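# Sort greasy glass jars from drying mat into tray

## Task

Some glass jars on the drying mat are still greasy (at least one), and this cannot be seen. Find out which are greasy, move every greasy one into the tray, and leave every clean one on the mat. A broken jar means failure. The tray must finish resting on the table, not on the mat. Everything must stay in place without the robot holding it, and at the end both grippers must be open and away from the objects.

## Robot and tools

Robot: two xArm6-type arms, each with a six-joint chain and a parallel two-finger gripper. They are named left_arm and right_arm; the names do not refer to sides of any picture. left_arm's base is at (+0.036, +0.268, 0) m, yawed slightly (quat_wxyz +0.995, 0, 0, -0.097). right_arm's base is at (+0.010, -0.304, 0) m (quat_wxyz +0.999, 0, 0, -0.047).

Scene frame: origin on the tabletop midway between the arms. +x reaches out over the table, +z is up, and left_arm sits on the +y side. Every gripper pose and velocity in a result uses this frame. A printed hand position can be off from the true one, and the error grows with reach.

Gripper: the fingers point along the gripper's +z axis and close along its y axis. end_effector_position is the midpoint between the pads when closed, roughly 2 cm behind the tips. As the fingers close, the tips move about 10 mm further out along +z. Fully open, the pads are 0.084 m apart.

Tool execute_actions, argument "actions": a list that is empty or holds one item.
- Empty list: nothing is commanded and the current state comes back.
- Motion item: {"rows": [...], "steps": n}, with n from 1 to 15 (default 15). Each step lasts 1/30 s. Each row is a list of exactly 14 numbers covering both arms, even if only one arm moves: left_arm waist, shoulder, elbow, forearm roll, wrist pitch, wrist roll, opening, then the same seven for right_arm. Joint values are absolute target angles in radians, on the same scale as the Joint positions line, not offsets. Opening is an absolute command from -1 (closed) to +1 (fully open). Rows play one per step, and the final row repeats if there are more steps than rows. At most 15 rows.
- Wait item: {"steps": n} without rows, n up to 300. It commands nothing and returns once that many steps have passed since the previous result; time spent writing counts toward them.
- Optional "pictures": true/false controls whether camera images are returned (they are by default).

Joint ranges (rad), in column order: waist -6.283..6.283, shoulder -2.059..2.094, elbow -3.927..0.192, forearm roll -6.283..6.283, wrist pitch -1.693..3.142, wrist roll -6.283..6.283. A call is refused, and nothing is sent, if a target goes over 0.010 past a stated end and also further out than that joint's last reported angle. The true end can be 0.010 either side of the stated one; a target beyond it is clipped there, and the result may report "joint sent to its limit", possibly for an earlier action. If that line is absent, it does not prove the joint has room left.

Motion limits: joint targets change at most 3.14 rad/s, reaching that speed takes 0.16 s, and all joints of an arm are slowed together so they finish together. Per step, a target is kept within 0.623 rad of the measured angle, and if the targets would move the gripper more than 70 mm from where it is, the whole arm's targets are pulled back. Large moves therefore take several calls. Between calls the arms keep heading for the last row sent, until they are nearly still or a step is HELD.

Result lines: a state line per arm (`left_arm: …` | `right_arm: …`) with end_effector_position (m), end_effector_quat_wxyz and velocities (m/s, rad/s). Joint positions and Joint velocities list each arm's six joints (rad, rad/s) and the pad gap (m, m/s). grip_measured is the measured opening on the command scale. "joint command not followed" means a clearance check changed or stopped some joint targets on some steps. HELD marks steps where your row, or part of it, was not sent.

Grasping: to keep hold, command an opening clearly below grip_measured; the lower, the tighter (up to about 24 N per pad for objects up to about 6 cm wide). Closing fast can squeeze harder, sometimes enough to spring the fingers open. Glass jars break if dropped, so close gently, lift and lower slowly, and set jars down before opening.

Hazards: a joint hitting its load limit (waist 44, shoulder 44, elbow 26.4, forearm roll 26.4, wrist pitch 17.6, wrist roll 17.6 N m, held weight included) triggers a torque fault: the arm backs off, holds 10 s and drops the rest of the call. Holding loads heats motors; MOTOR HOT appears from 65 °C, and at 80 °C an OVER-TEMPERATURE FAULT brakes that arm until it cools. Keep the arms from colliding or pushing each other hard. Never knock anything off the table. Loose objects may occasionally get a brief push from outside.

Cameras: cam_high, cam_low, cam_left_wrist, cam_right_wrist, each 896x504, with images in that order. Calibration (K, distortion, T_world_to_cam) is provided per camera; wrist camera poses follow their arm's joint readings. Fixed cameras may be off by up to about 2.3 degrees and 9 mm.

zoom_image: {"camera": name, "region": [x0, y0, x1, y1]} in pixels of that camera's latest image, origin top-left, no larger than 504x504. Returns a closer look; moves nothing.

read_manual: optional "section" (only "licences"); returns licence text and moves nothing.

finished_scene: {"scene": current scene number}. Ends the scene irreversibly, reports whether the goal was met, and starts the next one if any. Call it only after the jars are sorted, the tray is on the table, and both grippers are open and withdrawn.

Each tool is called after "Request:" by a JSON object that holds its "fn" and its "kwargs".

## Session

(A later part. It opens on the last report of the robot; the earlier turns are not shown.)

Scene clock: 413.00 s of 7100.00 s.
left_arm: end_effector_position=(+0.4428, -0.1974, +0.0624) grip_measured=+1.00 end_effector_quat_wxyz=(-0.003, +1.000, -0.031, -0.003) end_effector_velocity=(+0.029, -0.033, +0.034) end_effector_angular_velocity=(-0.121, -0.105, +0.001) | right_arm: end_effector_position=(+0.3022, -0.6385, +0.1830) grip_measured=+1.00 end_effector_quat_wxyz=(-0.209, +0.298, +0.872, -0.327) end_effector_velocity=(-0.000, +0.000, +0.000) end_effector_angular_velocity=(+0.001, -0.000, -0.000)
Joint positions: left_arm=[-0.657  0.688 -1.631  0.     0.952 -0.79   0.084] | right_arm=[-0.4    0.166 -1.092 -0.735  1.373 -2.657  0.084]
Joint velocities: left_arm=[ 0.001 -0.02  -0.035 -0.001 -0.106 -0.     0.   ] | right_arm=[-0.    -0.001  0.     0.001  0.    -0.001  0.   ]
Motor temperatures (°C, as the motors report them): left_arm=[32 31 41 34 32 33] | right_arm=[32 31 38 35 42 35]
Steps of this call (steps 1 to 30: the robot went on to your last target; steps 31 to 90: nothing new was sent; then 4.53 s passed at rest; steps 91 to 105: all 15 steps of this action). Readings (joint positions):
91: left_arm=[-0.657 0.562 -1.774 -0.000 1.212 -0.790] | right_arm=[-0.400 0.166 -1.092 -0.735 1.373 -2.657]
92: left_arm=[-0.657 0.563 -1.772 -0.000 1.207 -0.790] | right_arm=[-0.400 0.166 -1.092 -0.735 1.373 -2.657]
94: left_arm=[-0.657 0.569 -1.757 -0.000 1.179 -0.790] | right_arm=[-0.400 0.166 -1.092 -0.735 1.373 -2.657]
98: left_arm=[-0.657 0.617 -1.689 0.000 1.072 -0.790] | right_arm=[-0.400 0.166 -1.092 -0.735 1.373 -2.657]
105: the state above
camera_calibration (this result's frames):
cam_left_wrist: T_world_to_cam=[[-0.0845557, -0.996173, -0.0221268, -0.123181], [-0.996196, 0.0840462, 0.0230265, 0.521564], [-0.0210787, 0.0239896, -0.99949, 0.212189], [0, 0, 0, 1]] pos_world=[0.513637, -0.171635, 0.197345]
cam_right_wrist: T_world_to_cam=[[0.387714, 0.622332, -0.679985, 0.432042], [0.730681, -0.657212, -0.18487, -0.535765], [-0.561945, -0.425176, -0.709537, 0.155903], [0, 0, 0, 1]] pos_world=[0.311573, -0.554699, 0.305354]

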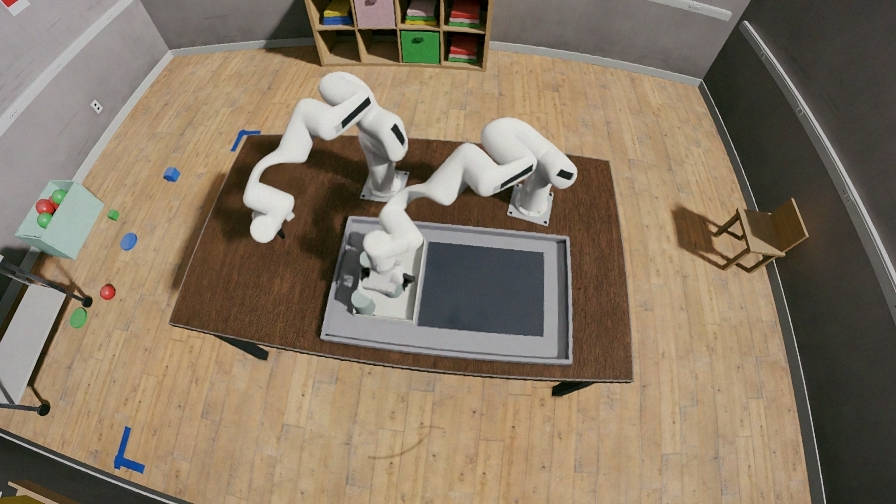

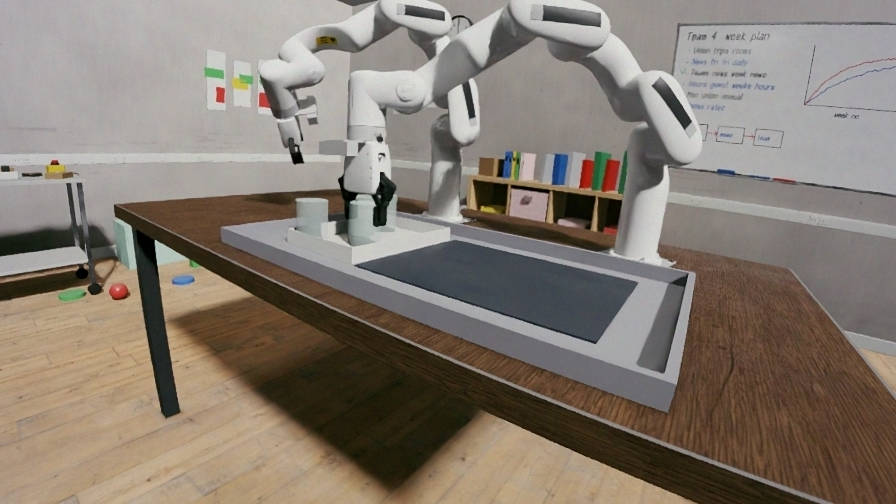

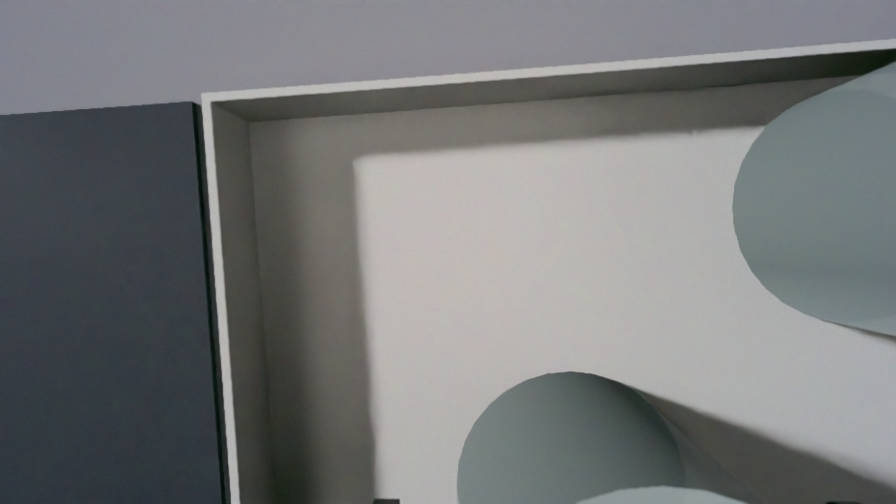

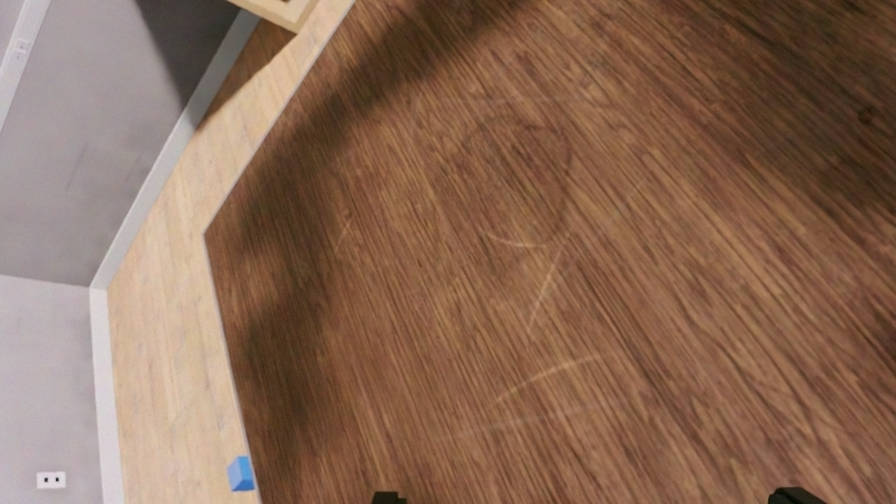

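Close the gripper and lift.

Request:
{"fn": "execute_actions", "kwargs": {"actions": [{"rows": [[-0.6571,0.6865,-1.6321,0,0.9456,-0.79,0.8,-0.4,0.166,-1.092,-0.735,1.373,-2.657,1],[-0.6571,0.6865,-1.6321,0,0.9456,-0.79,0.6,-0.4,0.166,-1.092,-0.735,1.373,-2.657,1],[-0.6571,0.6865,-1.6321,0,0.9456,-0.79,0.4,-0.4,0.166,-1.092,-0.735,1.373,-2.657,1],[-0.6571,0.6865,-1.6321,0,0.9456,-0.79,0.2,-0.4,0.166,-1.092,-0.735,1.373,-2.657,1],[-0.6571,0.6865,-1.6321,0,0.9456,-0.79,0,-0.4,0.166,-1.092,-0.735,1.373,-2.657,1]], "steps": 15}], "pictures": false}}

Request:
{"fn": "execute_actions", "kwargs": {"actions": [{"rows": [[-0.6571,0.6773,-1.6381,0,0.9608,-0.79,0,-0.4,0.166,-1.092,-0.735,1.373,-2.657,1],[-0.6571,0.6681,-1.6441,0,0.976,-0.79,0,-0.4,0.166,-1.092,-0.735,1.373,-2.657,1],[-0.6571,0.6497,-1.656,0,1.0064,-0.79,0,-0.4,0.166,-1.092,-0.735,1.373,-2.657,1],[-0.6571,0.6313,-1.668,0,1.0367,-0.79,0,-0.4,0.166,-1.092,-0.735,1.373,-2.657,1],[-0.6571,0.6129,-1.68,0,1.0671,-0.79,0,-0.4,0.166,-1.092,-0.735,1.373,-2.657,1],[-0.6571,0.6002,-1.7035,0,1.1033,-0.79,0,-0.4,0.166,-1.092,-0.735,1.373,-2.657,1],[-0.6571,0.5875,-1.727,0,1.1396,-0.79,0,-0.4,0.166,-1.092,-0.735,1.373,-2.657,1],[-0.6571,0.5747,-1.7505,0,1.1758,-0.79,0,-0.4,0.166,-1.092,-0.735,1.373,-2.657,1],[-0.6571,0.562,-1.774,0,1.212,-0.79,0,-0.4,0.166,-1.092,-0.735,1.373,-2.657,1]], "steps": 15}]}}

Scene clock: 425.23 s of 7100.00 s.
left_arm: end_effector_position=(+0.4444, -0.1992, +0.0642) grip_measured=+0.46 end_effector_quat_wxyz=(+0.000, +1.000, -0.031, +0.000) end_effector_velocity=(+0.000, -0.000, +0.000) end_effector_angular_velocity=(-0.000, -0.000, -0.000) | right_arm: end_effector_position=(+0.3022, -0.6385, +0.1830) grip_measured=+1.00 end_effector_quat_wxyz=(-0.209, +0.298, +0.872, -0.327) end_effector_velocity=(+0.000, +0.000, -0.000) end_effector_angular_velocity=(+0.002, +0.001, +0.001)
Joint positions: left_arm=[-0.657  0.686 -1.632  0.     0.946 -0.79   0.063] | right_arm=[-0.4    0.166 -1.092 -0.735  1.373 -2.657  0.084]
Joint velocities: left_arm=[-0.    -0.001  0.     0.     0.     0.     0.   ] | right_arm=[ 0.     0.001 -0.     0.001 -0.    -0.001 -0.   ]
Motor temperatures (°C, as the motors report them): left_arm=[32 31 41 34 32 33] | right_arm=[32 31 38 35 42 35]
Steps of this call (steps 1 to 15: the robot went on to your last target; steps 16 to 90: nothing new was sent; then 8.73 s passed at rest; steps 91 to 105: all 15 steps of this action). Readings (joint positions):
91: left_arm=[-0.657 0.686 -1.632 -0.000 0.946 -0.790] | right_arm=[-0.400 0.166 -1.092 -0.735 1.373 -2.657]
92: left_arm=[-0.657 0.686 -1.632 -0.000 0.946 -0.790] | right_arm=[-0.400 0.166 -1.092 -0.735 1.373 -2.657]
94: left_arm=[-0.657 0.686 -1.632 0.000 0.946 -0.790] | right_arm=[-0.400 0.166 -1.092 -0.735 1.373 -2.657]
98: left_arm=[-0.657 0.686 -1.632 0.000 0.946 -0.790] | right_arm=[-0.400 0.166 -1.092 -0.735 1.373 -2.657]
105: the state above

Scene clock: 425.73 s of 7100.00 s.
left_arm: end_effector_position=(+0.4464, -0.2014, +0.1817) grip_measured=+0.46 end_effector_quat_wxyz=(+0.005, +0.999, -0.031, +0.005) end_effector_velocity=(-0.014, +0.016, +0.044) end_effector_angular_velocity=(+0.053, +0.046, -0.000) | right_arm: end_effector_position=(+0.3022, -0.6385, +0.1830) grip_measured=+1.00 end_effector_quat_wxyz=(-0.209, +0.298, +0.872, -0.327) end_effector_velocity=(-0.000, +0.000, -0.000) end_effector_angular_velocity=(+0.000, +0.001, +0.000)
Joint positions: left_arm=[-0.657  0.56  -1.773 -0.     1.199 -0.79   0.063] | right_arm=[-0.4    0.166 -1.092 -0.735  1.373 -2.657  0.084]
Joint velocities: left_arm=[ 0.    -0.043 -0.077  0.     0.19   0.    -0.   ] | right_arm=[ 0.001  0.     0.001 -0.     0.     0.001 -0.   ]
Motor temperatures (°C, as the motors report them): left_arm=[32 31 41 34 32 33] | right_arm=[32 31 38 35 42 35]
Steps of this call (steps 1 to 15: all 15 steps of this action). Readings (joint positions):
1: left_arm=[-0.657 0.686 -1.632 0.000 0.946 -0.790] | right_arm=[-0.400 0.166 -1.092 -0.735 1.373 -2.657]
2: left_arm=[-0.657 0.686 -1.633 -0.000 0.948 -0.790] | right_arm=[-0.400 0.166 -1.092 -0.735 1.373 -2.657]
4: left_arm=[-0.657 0.679 -1.636 0.000 0.964 -0.790] | right_arm=[-0.400 0.166 -1.092 -0.735 1.373 -2.657]
8: left_arm=[-0.657 0.633 -1.672 0.000 1.045 -0.790] | right_arm=[-0.400 0.166 -1.092 -0.735 1.373 -2.657]
15: the state above
camera_calibration (this result's frames):
cam_left_wrist: T_world_to_cam=[[-0.0842824, -0.996422, -0.00637325, -0.127305], [-0.996423, 0.0842392, 0.00677778, 0.525796], [-0.00621665, 0.00692169, -0.999957, 0.321686], [0, 0, 0, 1]] pos_world=[0.515185, -0.173369, 0.317297]
cam_right_wrist: T_world_to_cam=[[0.387715, 0.622332, -0.679985, 0.432042], [0.730681, -0.657213, -0.18487, -0.535765], [-0.561945, -0.425176, -0.709537, 0.155903], [0, 0, 0, 1]] pos_world=[0.311573, -0.554699, 0.305354]

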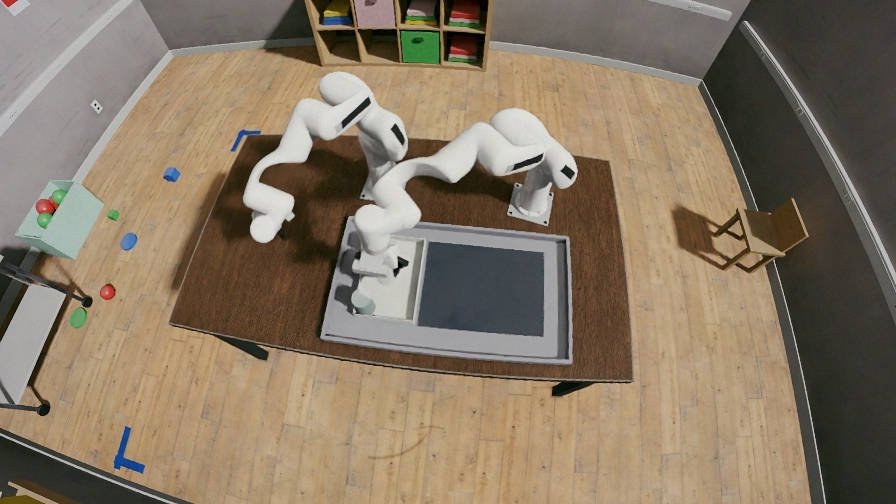

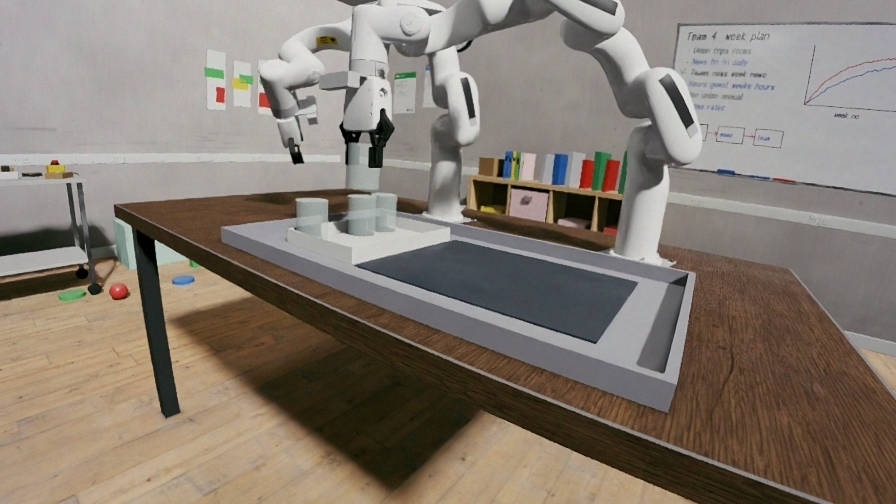

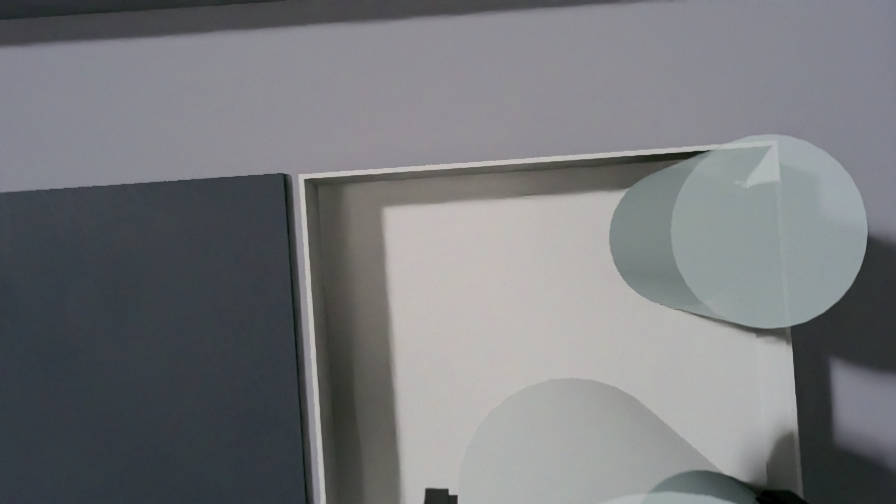

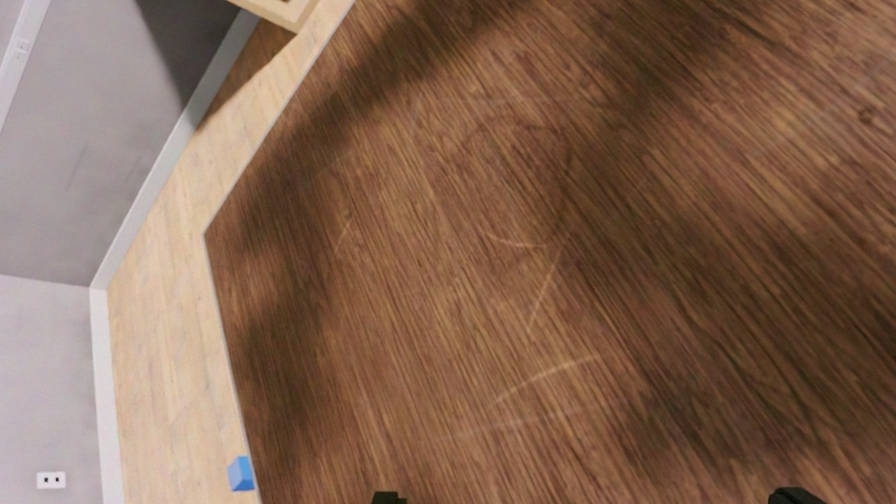

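Request:
{"fn": "execute_actions", "kwargs": {"actions": [{"rows": [[-0.6229,0.5233,-1.7182,0,1.1949,-0.7558,0,-0.4,0.166,-1.092,-0.735,1.373,-2.657,1],[-0.5888,0.4846,-1.6624,0,1.1778,-0.7216,0,-0.4,0.166,-1.092,-0.735,1.373,-2.657,1],[-0.5546,0.446,-1.6066,0,1.1606,-0.6874,0,-0.4,0.166,-1.092,-0.735,1.373,-2.657,1],[-0.5204,0.4073,-1.5508,0,1.1435,-0.6532,0,-0.4,0.166,-1.092,-0.735,1.373,-2.657,1],[-0.4863,0.3686,-1.495,0,1.1264,-0.619,0,-0.4,0.166,-1.092,-0.735,1.373,-2.657,1],[-0.4521,0.3299,-1.4392,0,1.1093,-0.5848,0,-0.4,0.166,-1.092,-0.735,1.373,-2.657,1],[-0.4179,0.2912,-1.3834,0,1.0922,-0.5506,0,-0.4,0.166,-1.092,-0.735,1.373,-2.657,1],[-0.3837,0.2526,-1.3276,0,1.075,-0.5164,0,-0.4,0.166,-1.092,-0.735,1.373,-2.657,1],[-0.3496,0.2139,-1.2718,0,1.0579,-0.4822,0,-0.4,0.166,-1.092,-0.735,1.373,-2.657,1],[-0.3154,0.1752,-1.216,0,1.0408,-0.448,0,-0.4,0.166,-1.092,-0.735,1.373,-2.657,1]], "steps": 15}], "pictures": false}}

Request:
{"fn": "execute_actions", "kwargs": {"actions": [{"rows": [[-0.3154,0.1752,-1.216,0,1.0408,-0.448,0,-0.4,0.166,-1.092,-0.735,1.373,-2.657,1],[-0.3154,0.1752,-1.216,0,1.0408,-0.448,0,-0.4,0.166,-1.092,-0.735,1.373,-2.657,1],[-0.3154,0.1947,-1.1961,0,1.0014,-0.448,0,-0.4,0.166,-1.092,-0.735,1.373,-2.657,1],[-0.3154,0.2143,-1.1763,0,0.962,-0.448,0,-0.4,0.166,-1.092,-0.735,1.373,-2.657,1],[-0.3154,0.2338,-1.1564,0,0.9226,-0.448,0,-0.4,0.166,-1.092,-0.735,1.373,-2.657,1],[-0.3154,0.2533,-1.1365,0,0.8832,-0.448,0,-0.4,0.166,-1.092,-0.735,1.373,-2.657,1],[-0.3154,0.2747,-1.1277,0,0.853,-0.448,0,-0.4,0.166,-1.092,-0.735,1.373,-2.657,1],[-0.3154,0.2961,-1.1189,0,0.8228,-0.448,0,-0.4,0.166,-1.092,-0.735,1.373,-2.657,1],[-0.3154,0.3174,-1.1101,0,0.7927,-0.448,0,-0.4,0.166,-1.092,-0.735,1.373,-2.657,1],[-0.3154,0.3335,-1.1035,0,0.77,-0.448,0,-0.4,0.166,-1.092,-0.735,1.373,-2.657,1],[-0.3154,0.3442,-1.0991,0,0.7549,-0.448,0,-0.4,0.166,-1.092,-0.735,1.373,-2.657,1],[-0.3154,0.3495,-1.0969,0,0.7474,-0.448,0,-0.4,0.166,-1.092,-0.735,1.373,-2.657,1],[-0.3154,0.3549,-1.0947,0,0.7398,-0.448,0,-0.4,0.166,-1.092,-0.735,1.373,-2.657,1]], "steps": 15}], "pictures": false}}

Request:
{"fn": "execute_actions", "kwargs": {"actions": [{"steps": 15}]}}

Scene clock: 444.83 s of 7100.00 s.
left_arm: end_effector_position=(+0.4853, -0.0390, +0.1839) grip_measured=+0.46 end_effector_quat_wxyz=(+0.000, +1.000, -0.030, +0.000) end_effector_velocity=(+0.016, +0.400, -0.014) end_effector_angular_velocity=(-0.001, -0.001, -0.006) | right_arm: end_effector_position=(+0.3022, -0.6385, +0.1830) grip_measured=+1.00 end_effector_quat_wxyz=(-0.209, +0.298, +0.872, -0.327) end_effector_velocity=(-0.000, -0.000, +0.001) end_effector_angular_velocity=(-0.001, -0.001, -0.000)
Joint positions: left_arm=[-0.404  0.277 -1.363  0.     1.086 -0.538  0.063] | right_arm=[-0.4    0.166 -1.092 -0.735  1.373 -2.657  0.084]
Joint velocities: left_arm=[ 0.624 -0.712  1.026 -0.001 -0.315  0.63   0.   ] | right_arm=[-0.001 -0.001 -0.    -0.001  0.    -0.     0.   ]
Motor temperatures (°C, as the motors report them): left_arm=[32 31 41 34 32 33] | right_arm=[32 31 38 35 42 35]
Steps of this call (steps 1 to 30: the robot went on to your last target; steps 31 to 90: nothing new was sent; then 15.60 s passed at rest; steps 91 to 105: all 15 steps of this action). Readings (joint positions):
91: left_arm=[-0.657 0.562 -1.774 -0.000 1.212 -0.790] | right_arm=[-0.400 0.166 -1.092 -0.735 1.373 -2.657]
92: left_arm=[-0.655 0.559 -1.769 -0.000 1.210 -0.787] | right_arm=[-0.400 0.166 -1.092 -0.735 1.373 -2.657]
94: left_arm=[-0.635 0.534 -1.730 -0.001 1.198 -0.762] | right_arm=[-0.400 0.166 -1.092 -0.735 1.373 -2.657]
98: left_arm=[-0.549 0.440 -1.600 0.000 1.158 -0.683] | right_arm=[-0.400 0.166 -1.092 -0.735 1.373 -2.657]
105: the state above

Scene clock: 445.33 s of 7100.00 s.
left_arm: end_effector_position=(+0.4811, +0.0180, +0.0698) grip_measured=+0.46 end_effector_quat_wxyz=(-0.002, +0.999, -0.032, -0.004) end_effector_velocity=(-0.008, +0.008, -0.160) end_effector_angular_velocity=(+0.003, +0.005, +0.005) | right_arm: end_effector_position=(+0.3022, -0.6385, +0.1830) grip_measured=+1.00 end_effector_quat_wxyz=(-0.209, +0.298, +0.872, -0.327) end_effector_velocity=(+0.000, +0.001, -0.001) end_effector_angular_velocity=(+0.001, +0.001, +0.002)
Joint positions: left_arm=[-0.317  0.341 -1.1   -0.     0.769 -0.448  0.063] | right_arm=[-0.4    0.166 -1.092 -0.735  1.373 -2.657  0.084]
Joint velocities: left_arm=[ 0.006  0.279  0.13   0.001 -0.404  0.001  0.   ] | right_arm=[ 0.002  0.001  0.001 -0.    -0.001 -0.     0.   ]
Motor temperatures (°C, as the motors report them): left_arm=[32 31 41 34 32 33] | right_arm=[32 31 38 35 42 35]
Steps of this call (steps 1 to 15: all 15 steps of this action). Readings (joint positions):
1: left_arm=[-0.383 0.253 -1.329 0.000 1.075 -0.517] | right_arm=[-0.400 0.166 -1.092 -0.735 1.373 -2.657]
2: left_arm=[-0.363 0.230 -1.296 0.000 1.066 -0.497] | right_arm=[-0.400 0.166 -1.092 -0.735 1.373 -2.657]
4: left_arm=[-0.332 0.197 -1.245 0.000 1.047 -0.468] | right_arm=[-0.400 0.166 -1.092 -0.735 1.373 -2.657]
8: left_arm=[-0.318 0.219 -1.181 -0.000 0.955 -0.451] | right_arm=[-0.400 0.166 -1.092 -0.735 1.373 -2.657]
15: the state above

Scene clock: 445.83 s of 7100.00 s.
left_arm: end_effector_position=(+0.4840, +0.0170, +0.0640) grip_measured=+0.46 end_effector_quat_wxyz=(+0.001, +1.000, -0.031, +0.001) end_effector_velocity=(-0.001, -0.000, -0.000) end_effector_angular_velocity=(+0.000, +0.001, -0.001) | right_arm: end_effector_position=(+0.3022, -0.6385, +0.1830) grip_measured=+1.00 end_effector_quat_wxyz=(-0.209, +0.298, +0.872, -0.327) end_effector_velocity=(-0.000, +0.001, -0.000) end_effector_angular_velocity=(+0.001, -0.000, -0.000)
Joint positions: left_arm=[-0.315  0.354 -1.096 -0.     0.74  -0.448  0.063] | right_arm=[-0.4    0.166 -1.092 -0.735  1.373 -2.657  0.084]
Joint velocities: left_arm=[-0.001  0.     0.001 -0.    -0.     0.001  0.   ] | right_arm=[ 0.001 -0.     0.001  0.001  0.    -0.     0.   ]
Motor temperatures (°C, as the motors report them): left_arm=[32 31 41 34 32 33] | right_arm=[32 31 38 35 42 35]
Steps of this call (steps 1 to 15: the robot went on to your last target). Readings (joint positions):
1: left_arm=[-0.316 0.348 -1.097 -0.000 0.758 -0.448] | right_arm=[-0.400 0.166 -1.092 -0.735 1.373 -2.657]
2: left_arm=[-0.316 0.351 -1.096 -0.000 0.752 -0.448] | right_arm=[-0.400 0.166 -1.092 -0.735 1.373 -2.657]
4: left_arm=[-0.316 0.352 -1.097 -0.000 0.744 -0.448] | right_arm=[-0.400 0.166 -1.092 -0.735 1.373 -2.657]
8: left_arm=[-0.316 0.354 -1.096 -0.000 0.740 -0.448] | right_arm=[-0.400 0.166 -1.092 -0.735 1.373 -2.657]
15: the state above
camera_calibration (this result's frames):
cam_left_wrist: T_world_to_cam=[[-0.0847441, -0.996293, -0.014771, 0.0934906], [-0.996319, 0.0845351, 0.0142403, 0.5452], [-0.0129388, 0.0159234, -0.999789, 0.205797], [0, 0, 0, 1]] pos_world=[0.553778, 0.0437786, 0.199371]
cam_right_wrist: T_world_to_cam=[[0.387714, 0.622332, -0.679986, 0.432042], [0.730681, -0.657212, -0.18487, -0.535765], [-0.561945, -0.425176, -0.709537, 0.155902], [0, 0, 0, 1]] pos_world=[0.311573, -0.554699, 0.305354]

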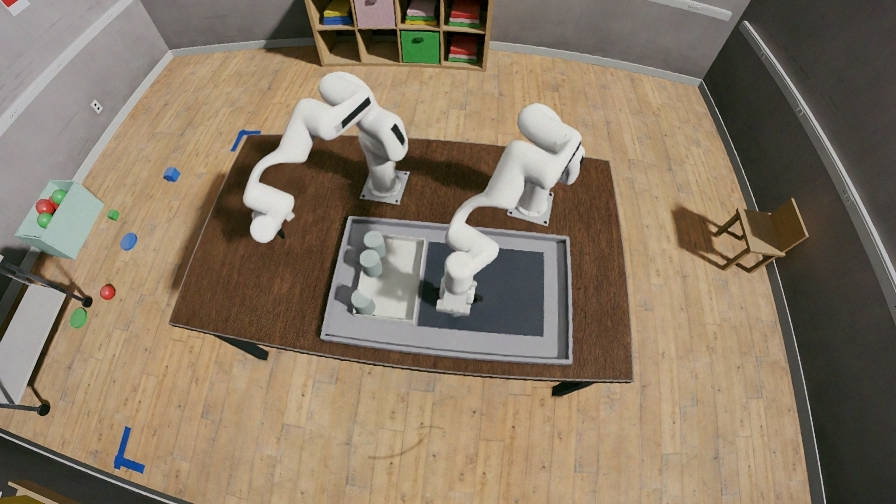

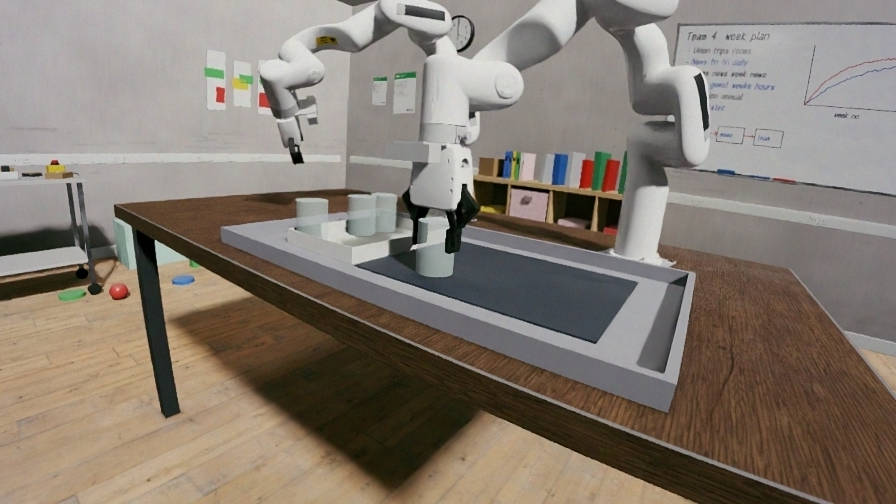

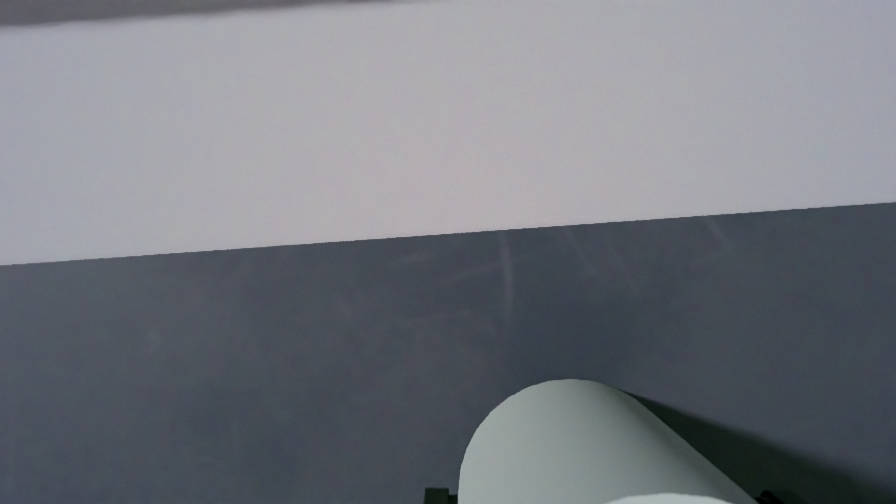

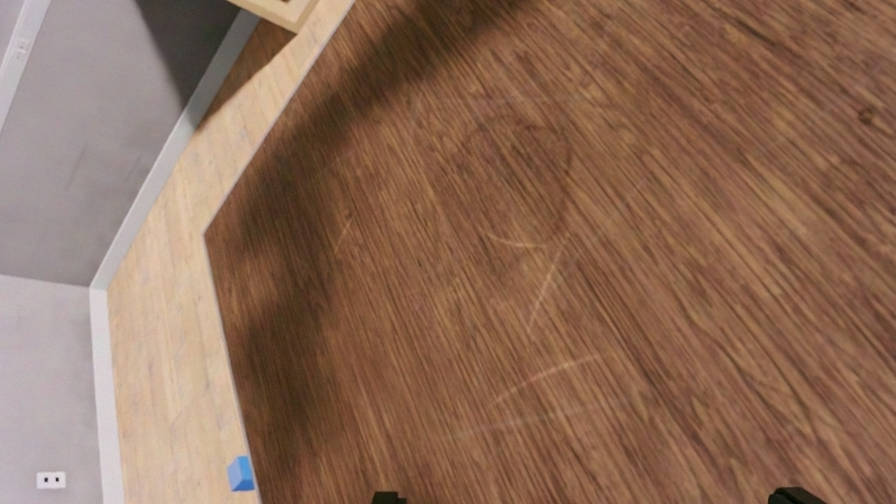

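The jar seems to be down on the mat. Release and lift away.

Request:
{"fn": "execute_actions", "kwargs": {"actions": [{"rows": [[-0.3154,0.3549,-1.0947,0,0.7398,-0.448,0.3,-0.4,0.166,-1.092,-0.735,1.373,-2.657,1],[-0.3154,0.3549,-1.0947,0,0.7398,-0.448,0.6,-0.4,0.166,-1.092,-0.735,1.373,-2.657,1],[-0.3154,0.3549,-1.0947,0,0.7398,-0.448,1,-0.4,0.166,-1.092,-0.735,1.373,-2.657,1]], "steps": 12}], "pictures": false}}

Request:
{"fn": "execute_actions", "kwargs": {"actions": [{"rows": [[-0.3154,0.3335,-1.1035,0,0.77,-0.448,1,-0.4,0.166,-1.092,-0.735,1.373,-2.657,1],[-0.3154,0.3068,-1.1145,0,0.8077,-0.448,1,-0.4,0.166,-1.092,-0.735,1.373,-2.657,1],[-0.3154,0.28,-1.1255,0,0.8455,-0.448,1,-0.4,0.166,-1.092,-0.735,1.373,-2.657,1],[-0.3154,0.2533,-1.1365,0,0.8832,-0.448,1,-0.4,0.166,-1.092,-0.735,1.373,-2.657,1],[-0.3154,0.2273,-1.163,0,0.9357,-0.448,1,-0.4,0.166,-1.092,-0.735,1.373,-2.657,1],[-0.3154,0.2012,-1.1895,0,0.9883,-0.448,1,-0.4,0.166,-1.092,-0.735,1.373,-2.657,1],[-0.3154,0.1752,-1.216,0,1.0408,-0.448,1,-0.4,0.166,-1.092,-0.735,1.373,-2.657,1]], "steps": 15}], "pictures": false}}

Request:
{"fn": "execute_actions", "kwargs": {"actions": [{"rows": [[-0.2,0.05,-1.1,0,1.03,-0.4,1,-0.4,0.166,-1.092,-0.735,1.373,-2.657,1],[-0.2,0.05,-1.1,0,1.03,-0.4,1,-0.4,0.166,-1.092,-0.735,1.373,-2.657,1],[-0.2,0.05,-1.1,0,1.03,-0.4,1,-0.4,0.166,-1.092,-0.735,1.373,-2.657,1],[-0.05,-0.1,-0.95,0,1.03,-0.3,1,-0.4,0.166,-1.092,-0.735,1.373,-2.657,1],[-0.05,-0.1,-0.95,0,1.03,-0.3,1,-0.4,0.166,-1.092,-0.735,1.373,-2.657,1],[-0.05,-0.1,-0.95,0,1.03,-0.3,1,-0.4,0.166,-1.092,-0.735,1.373,-2.657,1],[0.1,-0.25,-0.8,0,1.03,-0.2,1,-0.4,0.166,-1.092,-0.735,1.373,-2.657,1],[0.1,-0.25,-0.8,0,1.03,-0.2,1,-0.4,0.166,-1.092,-0.735,1.373,-2.657,1],[0.1,-0.25,-0.8,0,1.03,-0.2,1,-0.4,0.166,-1.092,-0.735,1.373,-2.657,1],[0.25,-0.4,-0.65,0,1.03,-0.1,1,-0.4,0.166,-1.092,-0.735,1.373,-2.657,1]], "steps": 15}], "pictures": false}}

Request:
{"fn": "execute_actions", "kwargs": {"actions": [{"steps": 30}]}}

Scene clock: 458.67 s of 7100.00 s.
left_arm: end_effector_position=(+0.4823, +0.0181, +0.0612) grip_measured=+1.00 end_effector_quat_wxyz=(-0.001, +1.000, -0.031, -0.002) end_effector_velocity=(+0.012, -0.007, +0.017) end_effector_angular_velocity=(-0.021, -0.037, -0.001) | right_arm: end_effector_position=(+0.3022, -0.6385, +0.1830) grip_measured=+1.00 end_effector_quat_wxyz=(-0.209, +0.298, +0.872, -0.327) end_effector_velocity=(-0.000, -0.000, +0.000) end_effector_angular_velocity=(-0.000, -0.000, -0.001)
Joint positions: left_arm=[-0.315  0.357 -1.093  0.     0.74  -0.448  0.084] | right_arm=[-0.4    0.166 -1.092 -0.735  1.373 -2.657  0.084]
Joint velocities: left_arm=[ 0.    -0.019 -0.019 -0.    -0.004  0.001  0.002] | right_arm=[-0.001 -0.    -0.001  0.     0.001 -0.     0.   ]
Motor temperatures (°C, as the motors report them): left_arm=[32 31 40 34 32 33] | right_arm=[32 31 38 35 42 35]
Steps of this call (steps 1 to 15: the robot went on to your last target; steps 16 to 90: nothing new was sent; then 9.43 s passed at rest; steps 91 to 102: all 12 steps of this action). Readings (joint positions):
91: left_arm=[-0.315 0.355 -1.095 -0.000 0.740 -0.448] | right_arm=[-0.400 0.166 -1.092 -0.735 1.373 -2.657]
92: left_arm=[-0.315 0.355 -1.095 -0.000 0.740 -0.448] | right_arm=[-0.400 0.166 -1.092 -0.735 1.373 -2.657]
94: left_arm=[-0.315 0.357 -1.093 0.000 0.740 -0.448] | right_arm=[-0.400 0.166 -1.092 -0.735 1.373 -2.657]
98: left_arm=[-0.315 0.361 -1.088 0.000 0.741 -0.448] | right_arm=[-0.400 0.166 -1.092 -0.735 1.373 -2.657]
102: the state above

Scene clock: 459.17 s of 7100.00 s.
left_arm: end_effector_position=(+0.4849, +0.0165, +0.1804) grip_measured=+1.00 end_effector_quat_wxyz=(+0.002, +1.000, -0.031, +0.004) end_effector_velocity=(-0.031, +0.017, -0.007) end_effector_angular_velocity=(+0.064, +0.113, -0.002) | right_arm: end_effector_position=(+0.3022, -0.6385, +0.1830) grip_measured=+1.00 end_effector_quat_wxyz=(-0.209, +0.298, +0.872, -0.327) end_effector_velocity=(-0.000, +0.001, -0.001) end_effector_angular_velocity=(+0.002, -0.000, -0.001)
Joint positions: left_arm=[-0.315  0.176 -1.216 -0.     1.032 -0.448  0.084] | right_arm=[-0.4    0.166 -1.092 -0.735  1.373 -2.657  0.084]
Joint velocities: left_arm=[-0.001 -0.013  0.006  0.     0.137 -0.    -0.   ] | right_arm=[ 0.     0.     0.     0.002  0.     0.    -0.   ]
Motor temperatures (°C, as the motors report them): left_arm=[32 31 40 34 32 33] | right_arm=[32 31 38 35 42 35]
Steps of this call (steps 1 to 15: all 15 steps of this action). Readings (joint positions):
1: left_arm=[-0.315 0.357 -1.094 0.000 0.740 -0.448] | right_arm=[-0.400 0.166 -1.092 -0.735 1.373 -2.657]
2: left_arm=[-0.315 0.355 -1.094 0.000 0.744 -0.448] | right_arm=[-0.400 0.166 -1.092 -0.735 1.373 -2.657]
4: left_arm=[-0.315 0.338 -1.099 0.000 0.771 -0.448] | right_arm=[-0.400 0.166 -1.092 -0.735 1.373 -2.657]
8: left_arm=[-0.315 0.261 -1.144 0.000 0.885 -0.448] | right_arm=[-0.400 0.166 -1.092 -0.735 1.373 -2.657]
15: the state above

Scene clock: 459.67 s of 7100.00 s.
left_arm: end_effector_position=(+0.4510, +0.1927, +0.2022) grip_measured=+1.00 end_effector_quat_wxyz=(+0.002, +0.999, +0.037, +0.008) end_effector_velocity=(-0.169, +0.379, +0.010) end_effector_angular_velocity=(+0.006, -0.014, +0.285) | right_arm: end_effector_position=(+0.3022, -0.6385, +0.1830) grip_measured=+1.00 end_effector_quat_wxyz=(-0.209, +0.298, +0.872, -0.327) end_effector_velocity=(-0.001, +0.001, -0.001) end_effector_angular_velocity=(+0.002, +0.001, -0.001)
Joint positions: left_arm=[ 0.015 -0.162 -0.885  0.     1.031 -0.253  0.084] | right_arm=[-0.4    0.166 -1.092 -0.735  1.373 -2.657  0.084]
Joint velocities: left_arm=[ 0.813 -0.822  0.813 -0.001 -0.004  0.528 -0.   ] | right_arm=[-0.     0.001  0.002  0.001 -0.     0.    -0.   ]
Motor temperatures (°C, as the motors report them): left_arm=[32 31 40 34 32 33] | right_arm=[32 31 38 35 42 35]
Steps of this call (steps 1 to 15: all 15 steps of this action). Readings (joint positions):
1: left_arm=[-0.315 0.176 -1.215 -0.000 1.036 -0.448] | right_arm=[-0.400 0.166 -1.092 -0.735 1.373 -2.657]
2: left_arm=[-0.312 0.173 -1.209 -0.000 1.037 -0.446] | right_arm=[-0.400 0.166 -1.092 -0.735 1.373 -2.657]
4: left_arm=[-0.274 0.132 -1.166 -0.000 1.036 -0.429] | right_arm=[-0.400 0.166 -1.092 -0.735 1.373 -2.657]
8: left_arm=[-0.168 0.022 -1.069 0.000 1.032 -0.372] | right_arm=[-0.400 0.166 -1.092 -0.735 1.373 -2.657]
15: the state above

Scene clock: 460.67 s of 7100.00 s.
left_arm: end_effector_position=(+0.3902, +0.2876, +0.1967) grip_measured=+1.00 end_effector_quat_wxyz=(+0.000, +0.997, +0.077, +0.010) end_effector_velocity=(-0.000, +0.001, +0.000) end_effector_angular_velocity=(-0.000, -0.001, +0.002) | right_arm: end_effector_position=(+0.3022, -0.6385, +0.1830) grip_measured=+1.00 end_effector_quat_wxyz=(-0.209, +0.298, +0.872, -0.327) end_effector_velocity=(-0.000, -0.000, +0.000) end_effector_angular_velocity=(-0.001, -0.002, -0.003)
Joint positions: left_arm=[ 0.25  -0.4   -0.65  -0.     1.03  -0.1    0.084] | right_arm=[-0.4    0.166 -1.092 -0.735  1.373 -2.657  0.084]
Joint velocities: left_arm=[ 0.002 -0.001  0.    -0.     0.    -0.     0.   ] | right_arm=[-0.001 -0.    -0.001  0.    -0.     0.001 -0.   ]
Motor temperatures (°C, as the motors report them): left_arm=[32 31 40 34 32 33] | right_arm=[32 31 38 35 42 35]
Steps of this call (steps 1 to 30: the robot went on to your last target). Readings (joint positions):
1: left_arm=[0.043 -0.190 -0.858 0.000 1.031 -0.236] | right_arm=[-0.400 0.166 -1.092 -0.735 1.373 -2.657]
2: left_arm=[0.070 -0.218 -0.830 0.000 1.031 -0.218] | right_arm=[-0.400 0.166 -1.092 -0.735 1.373 -2.657]
4: left_arm=[0.126 -0.275 -0.774 0.000 1.031 -0.181] | right_arm=[-0.400 0.166 -1.092 -0.735 1.373 -2.657]
8: left_arm=[0.225 -0.375 -0.676 0.000 1.031 -0.118] | right_arm=[-0.400 0.166 -1.092 -0.735 1.373 -2.657]
30: the state above
All arms were judged still, so your last target was given up. Only a new action makes them travel on or press farther. Fingers that are still opening or closing keep moving.
camera_calibration (this result's frames):
cam_left_wrist: T_world_to_cam=[[0.132388, -0.991095, -0.0143123, 0.270803], [-0.991197, -0.132354, -0.00333413, 0.490741], [0.00141015, 0.0146278, -0.999892, 0.327767], [0, 0, 0, 1]] pos_world=[0.450108, 0.328549, 0.333244]
cam_right_wrist: T_world_to_cam=[[0.387714, 0.622332, -0.679985, 0.432042], [0.730681, -0.657212, -0.18487, -0.535765], [-0.561946, -0.425176, -0.709537, 0.155903], [0, 0, 0, 1]] pos_world=[0.311573, -0.554699, 0.305354]

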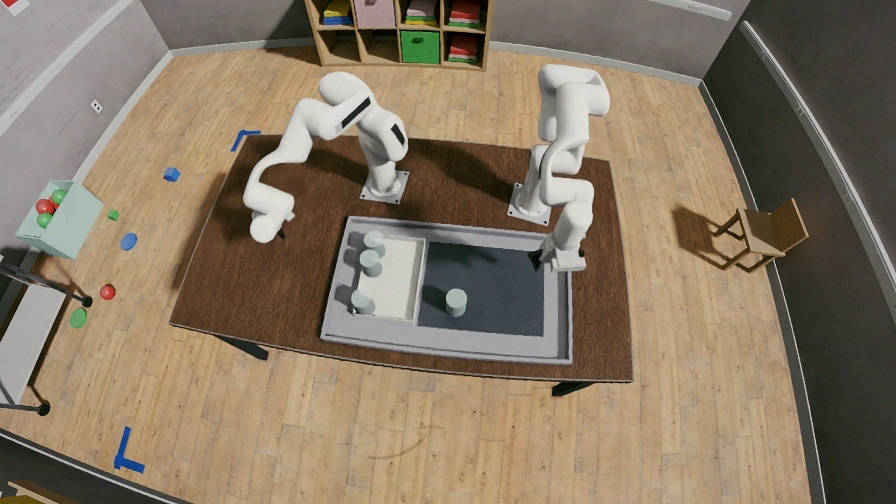

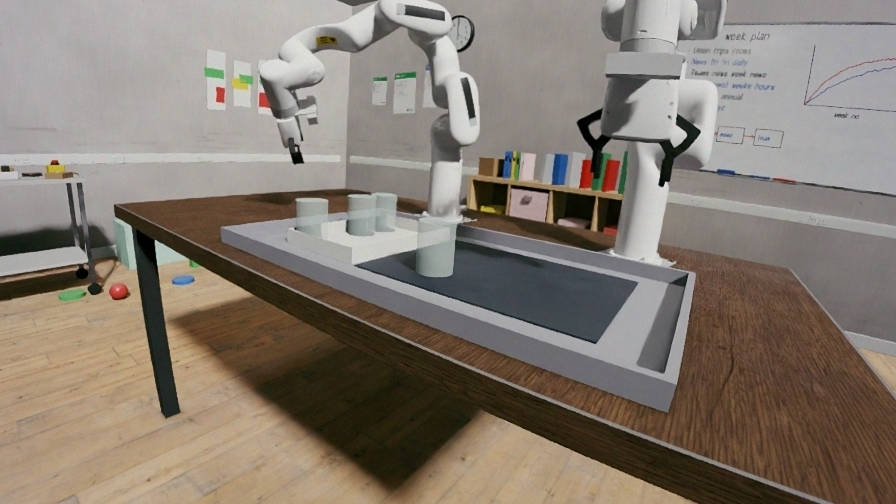

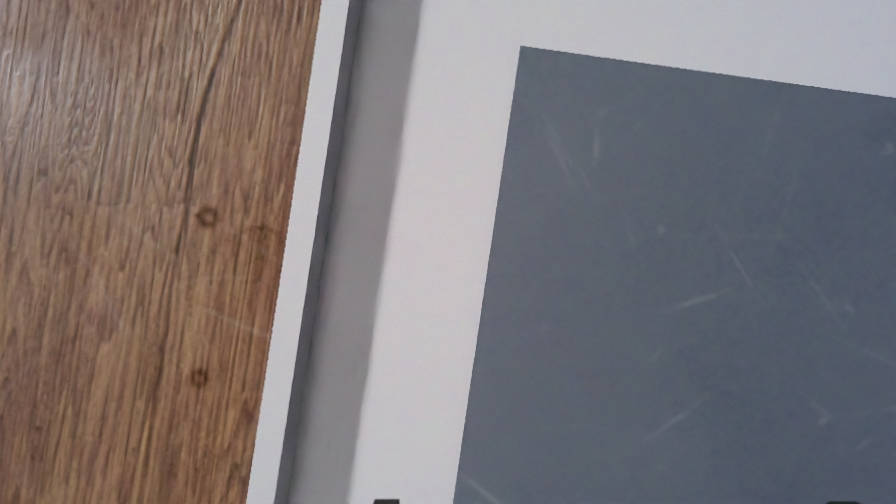

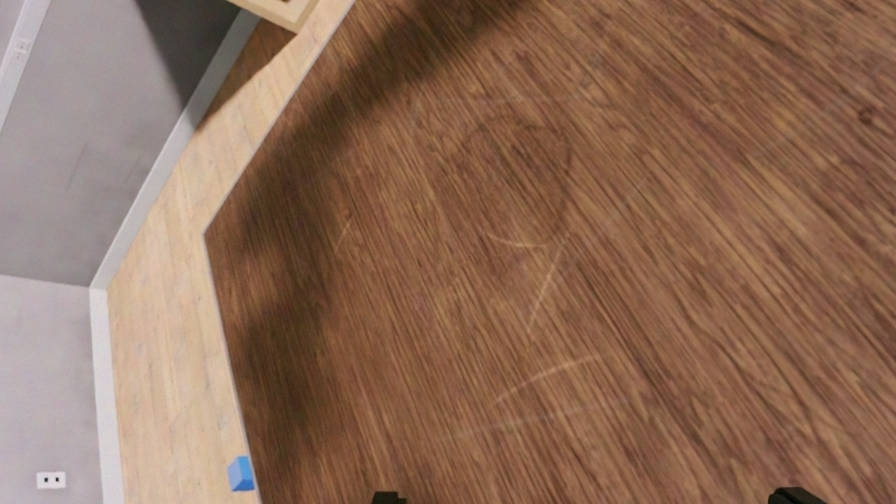

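The three greasy jars are in the tray, the clean one is on the mat, the tray is off the mat, and both arms are clear.

Request:
{"fn": "finished_scene", "kwargs": {"scene": 2}}

The scene is finished: the task was done.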